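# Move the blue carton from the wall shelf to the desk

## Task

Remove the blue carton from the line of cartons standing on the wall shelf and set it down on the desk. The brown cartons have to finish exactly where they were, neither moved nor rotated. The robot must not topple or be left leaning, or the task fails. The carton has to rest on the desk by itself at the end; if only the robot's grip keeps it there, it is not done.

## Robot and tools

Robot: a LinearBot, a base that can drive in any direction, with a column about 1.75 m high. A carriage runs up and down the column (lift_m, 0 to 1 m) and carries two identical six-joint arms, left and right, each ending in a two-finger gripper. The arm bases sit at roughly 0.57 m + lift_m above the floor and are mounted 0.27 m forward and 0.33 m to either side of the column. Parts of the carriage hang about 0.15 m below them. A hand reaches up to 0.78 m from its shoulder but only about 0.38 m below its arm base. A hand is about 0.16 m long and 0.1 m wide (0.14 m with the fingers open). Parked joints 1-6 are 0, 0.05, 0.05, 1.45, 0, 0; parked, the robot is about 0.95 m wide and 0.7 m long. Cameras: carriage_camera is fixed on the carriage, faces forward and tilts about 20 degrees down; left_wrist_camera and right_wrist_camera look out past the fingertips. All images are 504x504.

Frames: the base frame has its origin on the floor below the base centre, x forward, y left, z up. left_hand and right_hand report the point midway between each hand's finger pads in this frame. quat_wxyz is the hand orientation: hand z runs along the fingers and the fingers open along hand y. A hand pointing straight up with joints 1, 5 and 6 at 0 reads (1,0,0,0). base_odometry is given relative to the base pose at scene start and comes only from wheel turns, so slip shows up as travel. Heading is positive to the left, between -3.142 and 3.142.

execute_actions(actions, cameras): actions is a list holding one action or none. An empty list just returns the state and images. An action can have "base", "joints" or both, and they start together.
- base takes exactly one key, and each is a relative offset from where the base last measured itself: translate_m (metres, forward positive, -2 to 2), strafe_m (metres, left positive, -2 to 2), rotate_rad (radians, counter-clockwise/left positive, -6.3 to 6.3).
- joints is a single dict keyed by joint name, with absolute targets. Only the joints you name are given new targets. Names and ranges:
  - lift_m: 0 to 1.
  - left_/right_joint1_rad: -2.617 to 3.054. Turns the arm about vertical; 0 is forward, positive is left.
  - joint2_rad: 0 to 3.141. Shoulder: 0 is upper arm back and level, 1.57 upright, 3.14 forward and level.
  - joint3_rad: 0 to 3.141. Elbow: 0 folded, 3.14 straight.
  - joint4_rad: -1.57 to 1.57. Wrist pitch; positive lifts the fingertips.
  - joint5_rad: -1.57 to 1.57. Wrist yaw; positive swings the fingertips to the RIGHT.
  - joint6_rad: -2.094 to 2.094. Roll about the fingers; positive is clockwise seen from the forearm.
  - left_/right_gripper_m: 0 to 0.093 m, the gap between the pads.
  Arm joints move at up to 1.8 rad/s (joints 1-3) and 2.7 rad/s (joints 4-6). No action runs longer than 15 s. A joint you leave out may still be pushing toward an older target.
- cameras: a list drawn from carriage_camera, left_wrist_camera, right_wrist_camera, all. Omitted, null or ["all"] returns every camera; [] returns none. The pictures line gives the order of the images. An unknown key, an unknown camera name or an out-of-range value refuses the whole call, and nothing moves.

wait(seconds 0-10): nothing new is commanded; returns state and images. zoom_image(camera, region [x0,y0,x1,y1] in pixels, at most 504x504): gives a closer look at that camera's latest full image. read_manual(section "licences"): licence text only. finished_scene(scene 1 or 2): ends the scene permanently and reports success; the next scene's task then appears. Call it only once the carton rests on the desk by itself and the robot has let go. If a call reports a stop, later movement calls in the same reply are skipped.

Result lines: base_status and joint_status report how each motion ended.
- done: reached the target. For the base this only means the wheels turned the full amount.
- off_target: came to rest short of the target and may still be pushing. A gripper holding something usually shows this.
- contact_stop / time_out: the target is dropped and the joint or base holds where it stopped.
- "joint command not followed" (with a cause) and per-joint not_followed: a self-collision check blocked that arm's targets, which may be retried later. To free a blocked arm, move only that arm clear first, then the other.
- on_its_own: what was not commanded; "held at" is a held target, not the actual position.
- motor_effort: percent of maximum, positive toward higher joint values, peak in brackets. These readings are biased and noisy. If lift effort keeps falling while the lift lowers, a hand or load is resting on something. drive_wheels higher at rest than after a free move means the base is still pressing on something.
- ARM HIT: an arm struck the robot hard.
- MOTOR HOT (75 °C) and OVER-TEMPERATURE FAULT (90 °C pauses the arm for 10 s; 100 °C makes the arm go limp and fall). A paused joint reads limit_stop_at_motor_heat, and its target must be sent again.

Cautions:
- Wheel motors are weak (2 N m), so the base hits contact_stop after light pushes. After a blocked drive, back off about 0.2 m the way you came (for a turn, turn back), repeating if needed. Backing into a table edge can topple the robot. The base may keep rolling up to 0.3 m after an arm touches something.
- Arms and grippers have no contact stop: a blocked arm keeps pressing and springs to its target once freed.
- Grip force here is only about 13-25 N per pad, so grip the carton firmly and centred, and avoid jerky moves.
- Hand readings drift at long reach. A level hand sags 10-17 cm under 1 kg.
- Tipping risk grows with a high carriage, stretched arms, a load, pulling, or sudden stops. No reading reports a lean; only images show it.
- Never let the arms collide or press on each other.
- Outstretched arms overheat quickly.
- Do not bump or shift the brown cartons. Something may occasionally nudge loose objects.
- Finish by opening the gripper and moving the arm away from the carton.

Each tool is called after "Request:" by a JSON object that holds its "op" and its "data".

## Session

Request:
{"op": "execute_actions", "data": {"actions": [], "cameras": ["carriage_camera"]}}

Scene clock: 0.00 s.
base_odometry: x=+0.000 y=+0.000 heading=+0.000 (m, m, rad; odometry frame)
base_status: not commanded
joint_positions: lift_m=+0.297 left_joint1_rad=-0.014 left_joint2_rad=+0.078 left_joint3_rad=+0.062 left_joint4_rad=+1.438 left_joint5_rad=+0.011 left_joint6_rad=-0.022 left_gripper_m=+0.095 right_joint1_rad=-0.023 right_joint2_rad=+0.059 right_joint3_rad=+0.051 right_joint4_rad=+1.462 right_joint5_rad=+0.047 right_joint6_rad=-0.014 right_gripper_m=+0.095
joint_status: not commanded
motor_effort: lift_m=+25 drive_wheels=-5 (%)
left_hand: x=+0.3189 y=+0.3291 z=+1.2829 quat_wxyz=(+0.997, +0.005, +0.074, -0.018) (m; base frame)
right_hand: x=+0.3103 y=-0.3404 z=+1.2808 quat_wxyz=(+0.998, +0.024, +0.058, -0.020) (m; base frame)
pictures: carriage_camera
Images, in order (width x height): carriage_camera 504x504.

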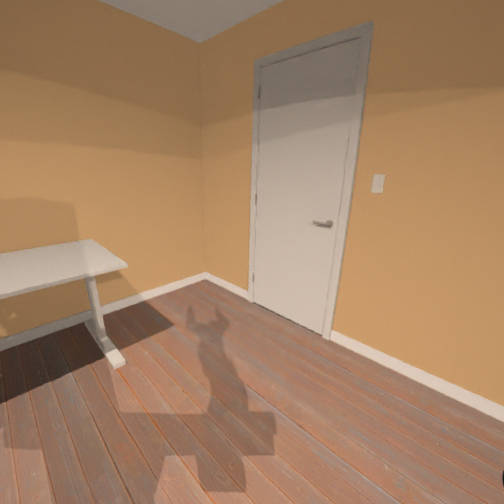

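Request:
{"op": "execute_actions", "data": {"actions": [{"base":{"rotate_rad":-2.4},"joints":{"lift_m":0.7}}], "cameras": ["carriage_camera"]}}

Scene clock: 4.03 s.
base_odometry: x=+0.000 y=+0.000 heading=-2.399 (m, m, rad; odometry frame)
base_status: done
joint_positions: lift_m=+0.700 left_joint1_rad=-0.014 left_joint2_rad=+0.078 left_joint3_rad=+0.062 left_joint4_rad=+1.433 left_joint5_rad=+0.011 left_joint6_rad=-0.022 left_gripper_m=+0.095 right_joint1_rad=-0.023 right_joint2_rad=+0.059 right_joint3_rad=+0.051 right_joint4_rad=+1.459 right_joint5_rad=+0.047 right_joint6_rad=-0.014 right_gripper_m=+0.095
joint_status: all done
motor_effort: lift_m=+27(32) drive_wheels=+18(49) (%)
left_hand: x=+0.3203 y=+0.3290 z=+1.6854 quat_wxyz=(+0.997, +0.005, +0.077, -0.018) (m; base frame)
right_hand: x=+0.3109 y=-0.3404 z=+1.6834 quat_wxyz=(+0.998, +0.024, +0.059, -0.020) (m; base frame)
pictures: carriage_camera
Images, in order (width x height): carriage_camera 504x504.

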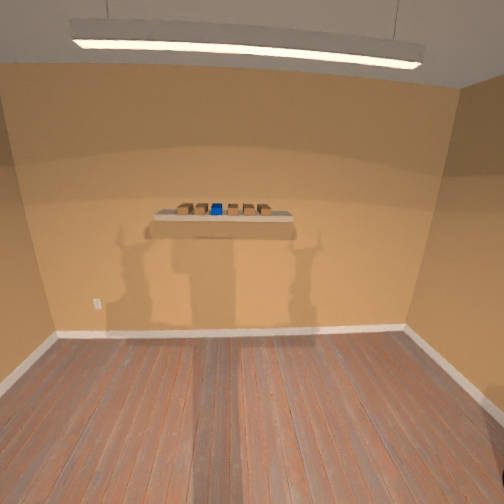

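Needs a slight left turn.

Request:
{"op": "execute_actions", "data": {"actions": [{"base":{"rotate_rad":0.06}}], "cameras": []}}

Request:
{"op": "execute_actions", "data": {"actions": [{"base":{"translate_m":1.1}}], "cameras": ["carriage_camera"]}}

Scene clock: 5.20 s.
base_odometry: x=+0.000 y=+0.000 heading=-2.340 (m, m, rad; odometry frame)
base_status: done
joint_positions: lift_m=+0.700 left_joint1_rad=-0.014 left_joint2_rad=+0.078 left_joint3_rad=+0.062 left_joint4_rad=+1.434 left_joint5_rad=+0.011 left_joint6_rad=-0.022 left_gripper_m=+0.095 right_joint1_rad=-0.023 right_joint2_rad=+0.059 right_joint3_rad=+0.051 right_joint4_rad=+1.459 right_joint5_rad=+0.047 right_joint6_rad=-0.014 right_gripper_m=+0.095
joint_status: not commanded
motor_effort: lift_m=+26(27) drive_wheels=-18(22) (%)
left_hand: x=+0.3201 y=+0.3290 z=+1.6855 quat_wxyz=(+0.997, +0.005, +0.076, -0.018) (m; base frame)
right_hand: x=+0.3109 y=-0.3404 z=+1.6834 quat_wxyz=(+0.998, +0.024, +0.059, -0.020) (m; base frame)
pictures: none
No camera images: the call's "cameras" was empty. Leave "cameras" out to get every camera's image.

Scene clock: 9.80 s.
base_odometry: x=-0.766 y=-0.789 heading=-2.341 (m, m, rad; odometry frame)
base_status: done
joint_positions: lift_m=+0.700 left_joint1_rad=-0.014 left_joint2_rad=+0.078 left_joint3_rad=+0.062 left_joint4_rad=+1.436 left_joint5_rad=+0.011 left_joint6_rad=-0.022 left_gripper_m=+0.095 right_joint1_rad=-0.023 right_joint2_rad=+0.059 right_joint3_rad=+0.051 right_joint4_rad=+1.461 right_joint5_rad=+0.047 right_joint6_rad=-0.014 right_gripper_m=+0.095
joint_status: not commanded
motor_effort: lift_m=+27(27) drive_wheels=-15(58) (%)
left_hand: x=+0.3195 y=+0.3291 z=+1.6856 quat_wxyz=(+0.997, +0.005, +0.075, -0.018) (m; base frame)
right_hand: x=+0.3106 y=-0.3404 z=+1.6835 quat_wxyz=(+0.998, +0.024, +0.059, -0.020) (m; base frame)
pictures: carriage_camera
Images, in order (width x height): carriage_camera 504x504.

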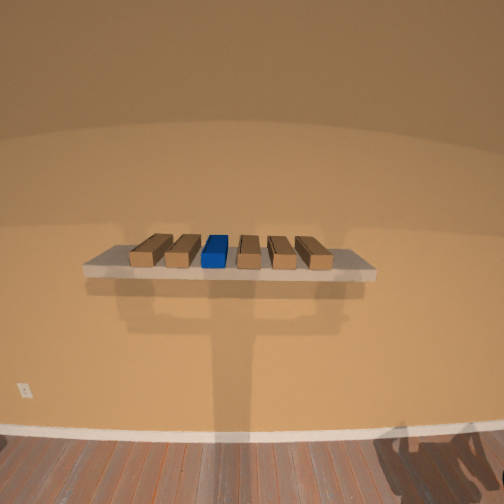

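Request:
{"op": "execute_actions", "data": {"actions": [{"base":{"strafe_m":-0.245},"joints":{"left_joint2_rad":1.0,"left_joint3_rad":1.0,"left_joint4_rad":0,"left_joint5_rad":0,"left_joint1_rad":0,"left_joint6_rad":0,"left_gripper_m":0.093,"lift_m":0.44}}], "cameras": []}}

Request:
{"op": "execute_actions", "data": {"actions": [{"base":{"translate_m":0.15}}], "cameras": ["carriage_camera","left_wrist_camera"]}}

Scene clock: 12.70 s.
base_odometry: x=-0.943 y=-0.619 heading=-2.341 (m, m, rad; odometry frame)
base_status: done
joint_positions: lift_m=+0.440 left_joint1_rad=-0.009 left_joint2_rad=+0.999 left_joint3_rad=+0.967 left_joint4_rad=-0.015 left_joint5_rad=+0.004 left_joint6_rad=-0.004 left_gripper_m=+0.093 right_joint1_rad=-0.023 right_joint2_rad=+0.059 right_joint3_rad=+0.051 right_joint4_rad=+1.461 right_joint5_rad=+0.047 right_joint6_rad=-0.014 right_gripper_m=+0.095
joint_status: all done
motor_effort: lift_m=+21(21) drive_wheels=-8(44) (%)
left_hand: x=+0.6495 y=+0.3274 z=+1.3687 quat_wxyz=(+0.690, +0.003, +0.724, -0.006) (m; base frame)
right_hand: x=+0.3104 y=-0.3404 z=+1.4241 quat_wxyz=(+0.998, +0.024, +0.058, -0.020) (m; base frame)
pictures: none
No camera images: the call's "cameras" was empty. Leave "cameras" out to get every camera's image.

Scene clock: 14.63 s.
base_odometry: x=-1.047 y=-0.726 heading=-2.341 (m, m, rad; odometry frame)
base_status: done
joint_positions: lift_m=+0.440 left_joint1_rad=-0.009 left_joint2_rad=+0.999 left_joint3_rad=+0.967 left_joint4_rad=-0.012 left_joint5_rad=+0.004 left_joint6_rad=-0.004 left_gripper_m=+0.093 right_joint1_rad=-0.023 right_joint2_rad=+0.059 right_joint3_rad=+0.051 right_joint4_rad=+1.461 right_joint5_rad=+0.047 right_joint6_rad=-0.014 right_gripper_m=+0.095
joint_status: not commanded
motor_effort: lift_m=+21(21) drive_wheels=-11(41) (%)
left_hand: x=+0.6496 y=+0.3274 z=+1.3696 quat_wxyz=(+0.691, +0.003, +0.722, -0.006) (m; base frame)
right_hand: x=+0.3104 y=-0.3404 z=+1.4241 quat_wxyz=(+0.998, +0.024, +0.058, -0.020) (m; base frame)
pictures: carriage_camera, left_wrist_camera
Images, in order (width x height): carriage_camera 504x504, left_wrist_camera 504x504.

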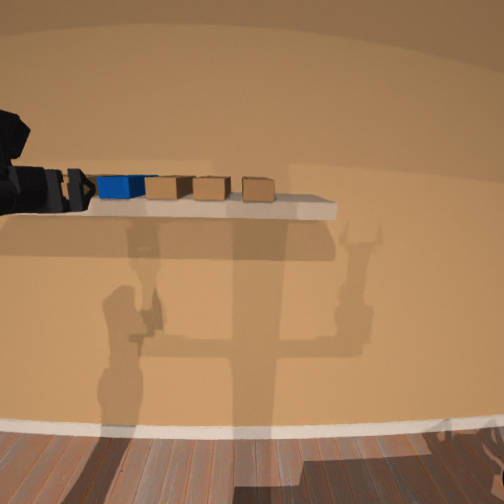

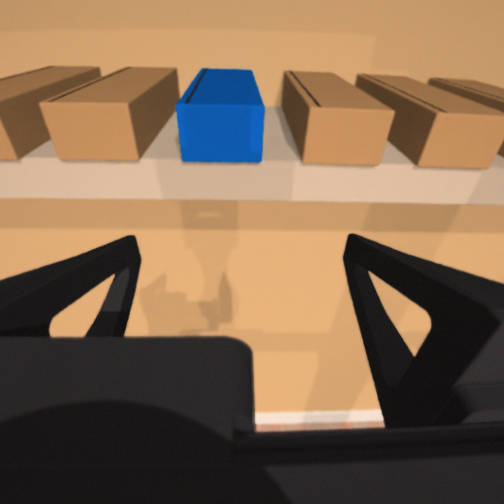

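Request:
{"op": "execute_actions", "data": {"actions": [{"base":{"strafe_m":0.018}}], "cameras": []}}

Request:
{"op": "execute_actions", "data": {"actions": [{"base":{"translate_m":0.11}}], "cameras": ["left_wrist_camera"]}}

Scene clock: 15.77 s.
base_odometry: x=-1.035 y=-0.739 heading=-2.342 (m, m, rad; odometry frame)
base_status: done
joint_positions: lift_m=+0.440 left_joint1_rad=-0.009 left_joint2_rad=+0.999 left_joint3_rad=+0.967 left_joint4_rad=-0.011 left_joint5_rad=+0.004 left_joint6_rad=-0.004 left_gripper_m=+0.093 right_joint1_rad=-0.023 right_joint2_rad=+0.059 right_joint3_rad=+0.051 right_joint4_rad=+1.461 right_joint5_rad=+0.047 right_joint6_rad=-0.014 right_gripper_m=+0.095
joint_status: not commanded
motor_effort: lift_m=+21(21) drive_wheels=-8(32) (%)
left_hand: x=+0.6496 y=+0.3274 z=+1.3698 quat_wxyz=(+0.692, +0.003, +0.722, -0.006) (m; base frame)
right_hand: x=+0.3104 y=-0.3404 z=+1.4241 quat_wxyz=(+0.998, +0.024, +0.058, -0.020) (m; base frame)
pictures: none
No camera images: the call's "cameras" was empty. Leave "cameras" out to get every camera's image.

Scene clock: 17.37 s.
base_odometry: x=-1.111 y=-0.818 heading=-2.341 (m, m, rad; odometry frame)
base_status: done
joint_positions: lift_m=+0.440 left_joint1_rad=-0.009 left_joint2_rad=+0.999 left_joint3_rad=+0.967 left_joint4_rad=-0.010 left_joint5_rad=+0.004 left_joint6_rad=-0.004 left_gripper_m=+0.093 right_joint1_rad=-0.023 right_joint2_rad=+0.059 right_joint3_rad=+0.051 right_joint4_rad=+1.461 right_joint5_rad=+0.047 right_joint6_rad=-0.014 right_gripper_m=+0.095
joint_status: not commanded
motor_effort: lift_m=+21(21) drive_wheels=-12(43) (%)
left_hand: x=+0.6496 y=+0.3274 z=+1.3700 quat_wxyz=(+0.692, +0.003, +0.722, -0.006) (m; base frame)
right_hand: x=+0.3104 y=-0.3404 z=+1.4241 quat_wxyz=(+0.998, +0.024, +0.058, -0.020) (m; base frame)
pictures: left_wrist_camera
Images, in order (width x height): left_wrist_camera 504x504.

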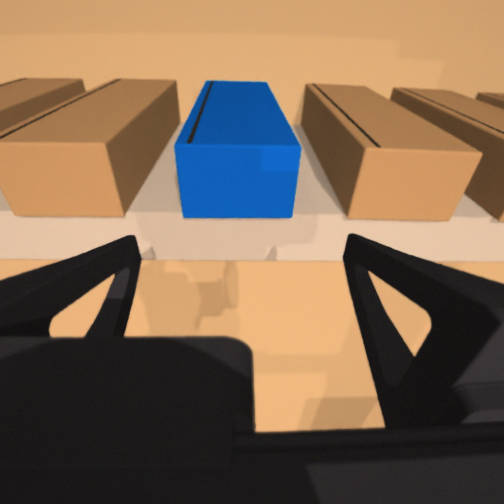

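Request:
{"op": "execute_actions", "data": {"actions": [{"base":{"translate_m":0.075},"joints":{"lift_m":0.434}}], "cameras": ["left_wrist_camera"]}}

Scene clock: 19.20 s.
base_odometry: x=-1.163 y=-0.872 heading=-2.341 (m, m, rad; odometry frame)
base_status: done
joint_positions: lift_m=+0.434 left_joint1_rad=-0.009 left_joint2_rad=+0.999 left_joint3_rad=+0.974 left_joint4_rad=-0.010 left_joint5_rad=+0.004 left_joint6_rad=-0.004 left_gripper_m=+0.093 right_joint1_rad=-0.023 right_joint2_rad=+0.059 right_joint3_rad=+0.051 right_joint4_rad=+1.461 right_joint5_rad=+0.047 right_joint6_rad=-0.014 right_gripper_m=+0.095
joint_status: all done
motor_effort: lift_m=+20(22) drive_wheels=-10(51) (%)
left_hand: x=+0.6493 y=+0.3274 z=+1.3674 quat_wxyz=(+0.694, +0.003, +0.720, -0.006) (m; base frame)
right_hand: x=+0.3104 y=-0.3404 z=+1.4181 quat_wxyz=(+0.998, +0.024, +0.058, -0.020) (m; base frame)
pictures: left_wrist_camera
Images, in order (width x height): left_wrist_camera 504x504.

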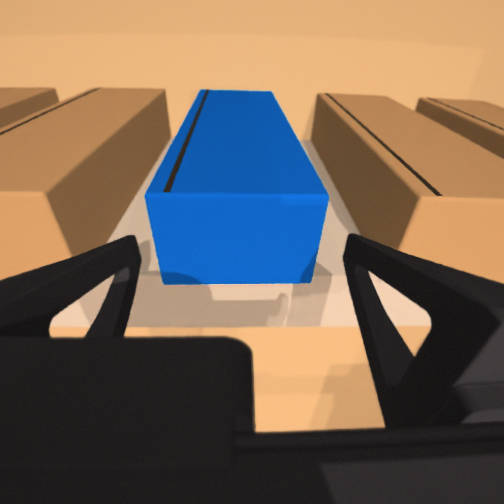

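Centred enough.

Request:
{"op": "execute_actions", "data": {"actions": [{"base":{"translate_m":0.05}}], "cameras": ["left_wrist_camera"]}}

Request:
{"op": "execute_actions", "data": {"actions": [{"joints":{"left_gripper_m":0.04}}], "cameras": ["left_wrist_camera"]}}

Request:
{"op": "execute_actions", "data": {"actions": [{"joints":{"lift_m":0.48}}], "cameras": ["left_wrist_camera"]}}

Scene clock: 21.03 s.
base_odometry: x=-1.198 y=-0.908 heading=-2.340 (m, m, rad; odometry frame)
base_status: done
joint_positions: lift_m=+0.434 left_joint1_rad=-0.009 left_joint2_rad=+0.999 left_joint3_rad=+0.974 left_joint4_rad=-0.009 left_joint5_rad=+0.004 left_joint6_rad=-0.004 left_gripper_m=+0.093 right_joint1_rad=-0.023 right_joint2_rad=+0.059 right_joint3_rad=+0.051 right_joint4_rad=+1.461 right_joint5_rad=+0.047 right_joint6_rad=-0.014 right_gripper_m=+0.095
joint_status: not commanded
motor_effort: lift_m=+21(20) drive_wheels=-9(54) (%)
left_hand: x=+0.6493 y=+0.3274 z=+1.3676 quat_wxyz=(+0.695, +0.003, +0.719, -0.006) (m; base frame)
right_hand: x=+0.3104 y=-0.3404 z=+1.4181 quat_wxyz=(+0.998, +0.024, +0.058, -0.020) (m; base frame)
pictures: left_wrist_camera
Images, in order (width x height): left_wrist_camera 504x504.

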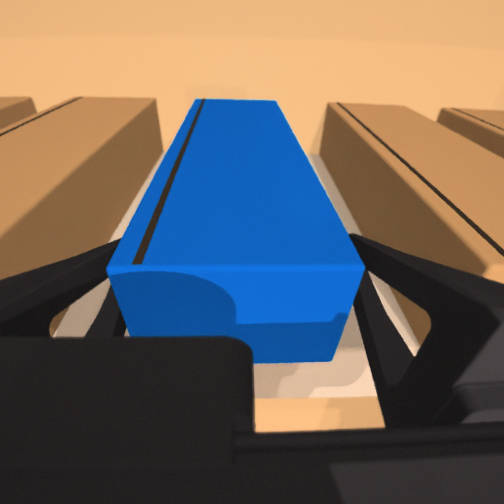

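Scene clock: 21.63 s.
base_odometry: x=-1.198 y=-0.908 heading=-2.340 (m, m, rad; odometry frame)
base_status: not commanded
joint_positions: lift_m=+0.434 left_joint1_rad=-0.009 left_joint2_rad=+0.999 left_joint3_rad=+0.974 left_joint4_rad=-0.009 left_joint5_rad=+0.004 left_joint6_rad=-0.004 left_gripper_m=+0.086 right_joint1_rad=-0.023 right_joint2_rad=+0.059 right_joint3_rad=+0.051 right_joint4_rad=+1.461 right_joint5_rad=+0.047 right_joint6_rad=-0.014 right_gripper_m=+0.095
joint_status: left_gripper_m off_target (ended at +0.086, target +0.040)
motor_effort: lift_m=+20(20) drive_wheels=-8(10) (%)
left_hand: x=+0.6493 y=+0.3274 z=+1.3677 quat_wxyz=(+0.695, +0.003, +0.719, -0.006) (m; base frame)
right_hand: x=+0.3104 y=-0.3404 z=+1.4181 quat_wxyz=(+0.998, +0.024, +0.058, -0.020) (m; base frame)
pictures: left_wrist_camera
Images, in order (width x height): left_wrist_camera 504x504.

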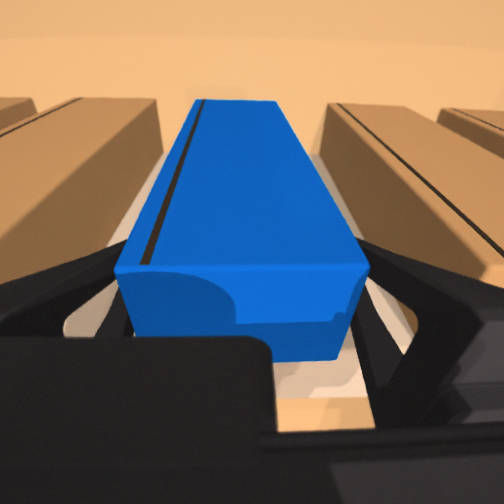

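Scene clock: 22.33 s.
base_odometry: x=-1.198 y=-0.908 heading=-2.340 (m, m, rad; odometry frame)
base_status: not commanded
joint_positions: lift_m=+0.480 left_joint1_rad=-0.009 left_joint2_rad=+0.999 left_joint3_rad=+0.974 left_joint4_rad=-0.021 left_joint5_rad=+0.004 left_joint6_rad=-0.004 left_gripper_m=+0.086 right_joint1_rad=-0.023 right_joint2_rad=+0.059 right_joint3_rad=+0.051 right_joint4_rad=+1.461 right_joint5_rad=+0.047 right_joint6_rad=-0.014 right_gripper_m=+0.095
joint_status: all done
motor_effort: lift_m=+27(32) drive_wheels=-8(9) (%)
left_hand: x=+0.6492 y=+0.3274 z=+1.4102 quat_wxyz=(+0.691, +0.003, +0.723, -0.006) (m; base frame)
right_hand: x=+0.3104 y=-0.3404 z=+1.4635 quat_wxyz=(+0.998, +0.024, +0.058, -0.020) (m; base frame)
pictures: left_wrist_camera
Images, in order (width x height): left_wrist_camera 504x504.

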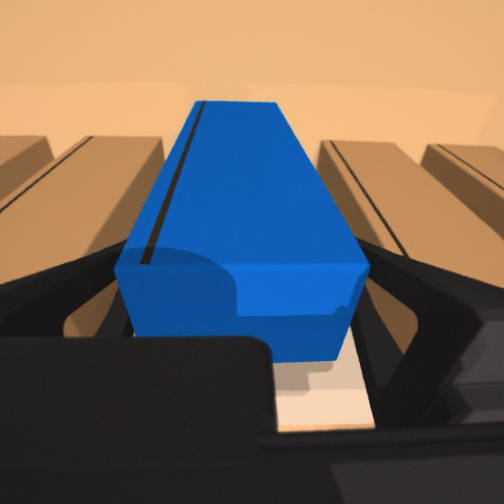

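Request:
{"op": "execute_actions", "data": {"actions": [{"base":{"translate_m":-1.0}}], "cameras": ["left_wrist_camera"]}}

Request:
{"op": "execute_actions", "data": {"actions": [{"base":{"rotate_rad":3.14},"joints":{"lift_m":0.1}}], "cameras": ["carriage_camera","left_wrist_camera"]}}

Scene clock: 27.10 s.
base_odometry: x=-0.502 y=-0.190 heading=-2.340 (m, m, rad; odometry frame)
base_status: done
joint_positions: lift_m=+0.480 left_joint1_rad=-0.009 left_joint2_rad=+0.999 left_joint3_rad=+0.974 left_joint4_rad=-0.027 left_joint5_rad=+0.004 left_joint6_rad=-0.004 left_gripper_m=+0.086 right_joint1_rad=-0.023 right_joint2_rad=+0.059 right_joint3_rad=+0.051 right_joint4_rad=+1.460 right_joint5_rad=+0.047 right_joint6_rad=-0.014 right_gripper_m=+0.095
joint_status: not commanded
motor_effort: lift_m=+27(27) drive_wheels=-6(71) (%)
left_hand: x=+0.6491 y=+0.3274 z=+1.4087 quat_wxyz=(+0.688, +0.003, +0.725, -0.006) (m; base frame)
right_hand: x=+0.3106 y=-0.3404 z=+1.4635 quat_wxyz=(+0.998, +0.024, +0.059, -0.020) (m; base frame)
pictures: left_wrist_camera
Images, in order (width x height): left_wrist_camera 504x504.

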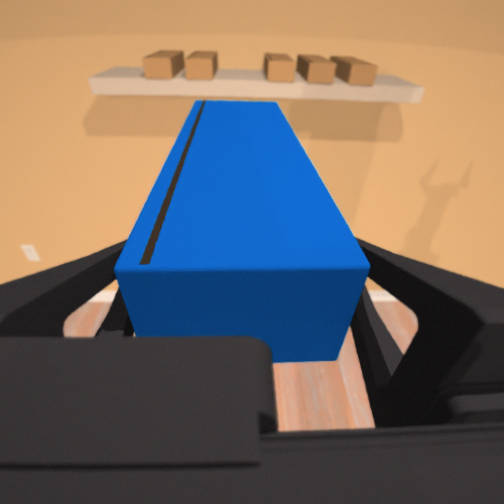

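Scene clock: 31.37 s.
base_odometry: x=-0.502 y=-0.190 heading=+0.798 (m, m, rad; odometry frame)
base_status: done
joint_positions: lift_m=+0.100 left_joint1_rad=-0.004 left_joint2_rad=+1.007 left_joint3_rad=+0.974 left_joint4_rad=-0.037 left_joint5_rad=+0.001 left_joint6_rad=-0.004 left_gripper_m=+0.086 right_joint1_rad=-0.023 right_joint2_rad=+0.059 right_joint3_rad=+0.051 right_joint4_rad=+1.456 right_joint5_rad=+0.047 right_joint6_rad=-0.014 right_gripper_m=+0.095
joint_status: all done
motor_effort: lift_m=+20(21) drive_wheels=+17(60) (%)
left_hand: x=+0.6511 y=+0.3300 z=+1.0240 quat_wxyz=(+0.682, +0.000, +0.731, -0.003) (m; base frame)
right_hand: x=+0.3116 y=-0.3404 z=+1.0840 quat_wxyz=(+0.998, +0.024, +0.061, -0.020) (m; base frame)
pictures: carriage_camera, left_wrist_camera
Images, in order (width x height): carriage_camera 504x504, left_wrist_camera 504x504.

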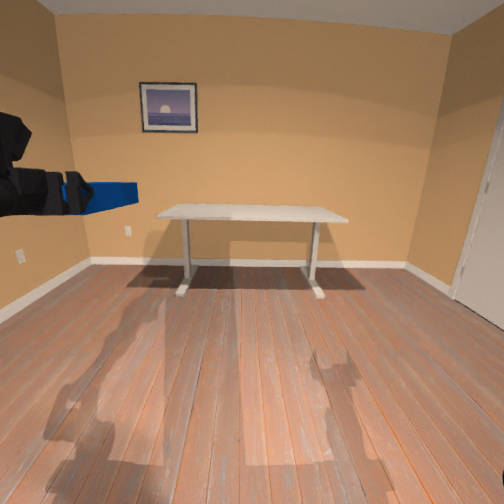

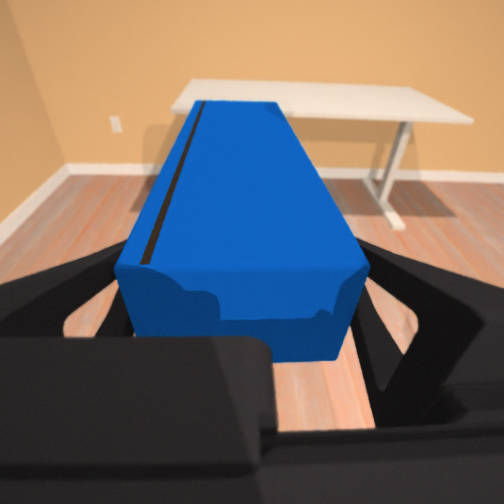

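Request:
{"op": "execute_actions", "data": {"actions": [{"base":{"translate_m":1.3},"joints":{"lift_m":0.15,"left_joint2_rad":2.2,"left_joint3_rad":1.6,"left_joint4_rad":0.65}}], "cameras": ["carriage_camera"]}}

Request:
{"op": "execute_actions", "data": {"actions": [{"joints":{"lift_m":0.02}}], "cameras": ["carriage_camera"]}}

Scene clock: 36.80 s.
base_odometry: x=+0.404 y=+0.742 heading=+0.800 (m, m, rad; odometry frame)
base_status: done
joint_positions: lift_m=+0.150 left_joint1_rad=-0.004 left_joint2_rad=+2.222 left_joint3_rad=+1.586 left_joint4_rad=+0.617 left_joint5_rad=+0.001 left_joint6_rad=-0.004 left_gripper_m=+0.086 right_joint1_rad=-0.023 right_joint2_rad=+0.059 right_joint3_rad=+0.051 right_joint4_rad=+1.458 right_joint5_rad=+0.047 right_joint6_rad=-0.014 right_gripper_m=+0.095
joint_status: all done
motor_effort: lift_m=+27(33) drive_wheels=-18(59) (%)
left_hand: x=+0.9386 y=+0.3289 z=+0.9234 quat_wxyz=(+0.700, +0.000, +0.714, -0.003) (m; base frame)
right_hand: x=+0.3111 y=-0.3404 z=+1.1334 quat_wxyz=(+0.998, +0.024, +0.060, -0.020) (m; base frame)
pictures: carriage_camera
Images, in order (width x height): carriage_camera 504x504.

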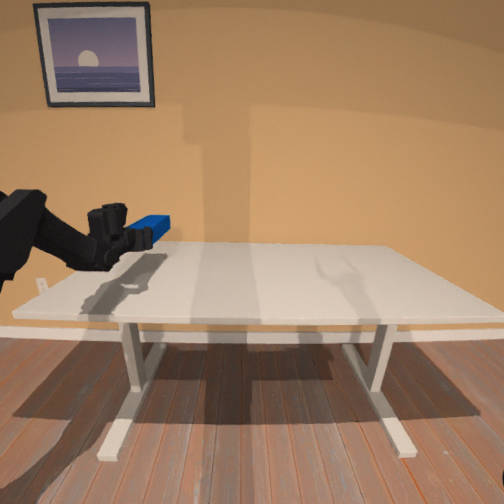

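Scene clock: 37.97 s.
base_odometry: x=+0.404 y=+0.742 heading=+0.800 (m, m, rad; odometry frame)
base_status: not commanded
joint_positions: lift_m=+0.020 left_joint1_rad=-0.004 left_joint2_rad=+2.218 left_joint3_rad=+1.586 left_joint4_rad=+0.617 left_joint5_rad=+0.001 left_joint6_rad=-0.004 left_gripper_m=+0.086 right_joint1_rad=-0.023 right_joint2_rad=+0.059 right_joint3_rad=+0.051 right_joint4_rad=+1.458 right_joint5_rad=+0.047 right_joint6_rad=-0.014 right_gripper_m=+0.095
joint_status: all done
motor_effort: lift_m=+20(21) drive_wheels=-17(19) (%)
left_hand: x=+0.9381 y=+0.3289 z=+0.7970 quat_wxyz=(+0.702, +0.000, +0.712, -0.003) (m; base frame)
right_hand: x=+0.3111 y=-0.3404 z=+1.0040 quat_wxyz=(+0.998, +0.024, +0.060, -0.020) (m; base frame)
pictures: carriage_camera
Images, in order (width x height): carriage_camera 504x504.

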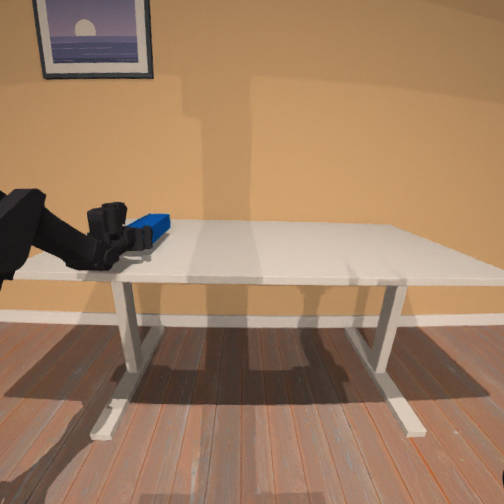

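Request:
{"op": "execute_actions", "data": {"actions": [{"joints":{"lift_m":0.0}}], "cameras": []}}

Request:
{"op": "execute_actions", "data": {"actions": [{"joints":{"left_gripper_m":0.093}}], "cameras": []}}

Request:
{"op": "execute_actions", "data": {"actions": [{"base":{"translate_m":-0.4}}], "cameras": ["carriage_camera"]}}

Scene clock: 39.00 s.
base_odometry: x=+0.404 y=+0.742 heading=+0.800 (m, m, rad; odometry frame)
base_status: not commanded
joint_positions: lift_m=+0.000 left_joint1_rad=-0.004 left_joint2_rad=+2.217 left_joint3_rad=+1.586 left_joint4_rad=+0.617 left_joint5_rad=+0.001 left_joint6_rad=-0.004 left_gripper_m=+0.086 right_joint1_rad=-0.023 right_joint2_rad=+0.059 right_joint3_rad=+0.051 right_joint4_rad=+1.459 right_joint5_rad=+0.047 right_joint6_rad=-0.014 right_gripper_m=+0.095
joint_status: all done
motor_effort: lift_m=+21(21) drive_wheels=-13(13) (%)
left_hand: x=+0.9381 y=+0.3289 z=+0.7773 quat_wxyz=(+0.702, +0.000, +0.712, -0.003) (m; base frame)
right_hand: x=+0.3110 y=-0.3404 z=+0.9840 quat_wxyz=(+0.998, +0.024, +0.060, -0.020) (m; base frame)
pictures: none
No camera images: the call's "cameras" was empty. Leave "cameras" out to get every camera's image.

Scene clock: 39.63 s.
base_odometry: x=+0.404 y=+0.742 heading=+0.800 (m, m, rad; odometry frame)
base_status: not commanded
joint_positions: lift_m=+0.000 left_joint1_rad=-0.004 left_joint2_rad=+2.217 left_joint3_rad=+1.586 left_joint4_rad=+0.631 left_joint5_rad=+0.001 left_joint6_rad=-0.004 left_gripper_m=+0.093 right_joint1_rad=-0.023 right_joint2_rad=+0.059 right_joint3_rad=+0.051 right_joint4_rad=+1.459 right_joint5_rad=+0.047 right_joint6_rad=-0.014 right_gripper_m=+0.095
joint_status: all done
motor_effort: lift_m=+20(21) drive_wheels=-13(13) (%)
left_hand: x=+0.9381 y=+0.3289 z=+0.7807 quat_wxyz=(+0.707, +0.000, +0.707, -0.003) (m; base frame)
right_hand: x=+0.3110 y=-0.3404 z=+0.9840 quat_wxyz=(+0.998, +0.024, +0.060, -0.020) (m; base frame)
pictures: none
No camera images: the call's "cameras" was empty. Leave "cameras" out to get every camera's image.

Scene clock: 42.53 s.
base_odometry: x=+0.125 y=+0.455 heading=+0.801 (m, m, rad; odometry frame)
base_status: done
joint_positions: lift_m=+0.000 left_joint1_rad=-0.003 left_joint2_rad=+2.217 left_joint3_rad=+1.586 left_joint4_rad=+0.638 left_joint5_rad=+0.001 left_joint6_rad=-0.004 left_gripper_m=+0.093 right_joint1_rad=-0.023 right_joint2_rad=+0.059 right_joint3_rad=+0.051 right_joint4_rad=+1.457 right_joint5_rad=+0.047 right_joint6_rad=-0.014 right_gripper_m=+0.095
joint_status: not commanded
motor_effort: lift_m=+21(20) drive_wheels=-19(71) (%)
left_hand: x=+0.9381 y=+0.3297 z=+0.7825 quat_wxyz=(+0.709, +0.000, +0.705, -0.003) (m; base frame)
right_hand: x=+0.3113 y=-0.3404 z=+0.9840 quat_wxyz=(+0.998, +0.024, +0.060, -0.020) (m; base frame)
pictures: carriage_camera
Images, in order (width x height): carriage_camera 504x504.

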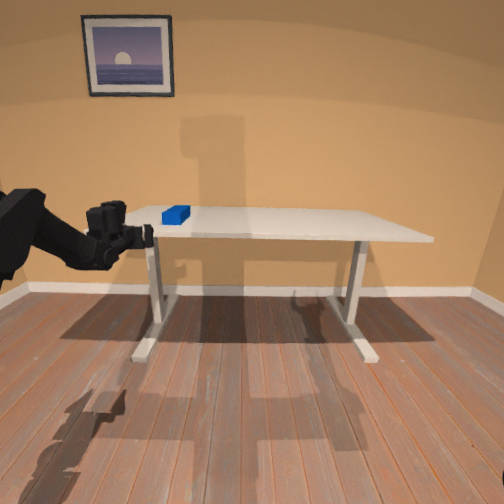

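Request:
{"op": "finished_scene", "data": {"scene": 2}}

The scene is finished: the task was done.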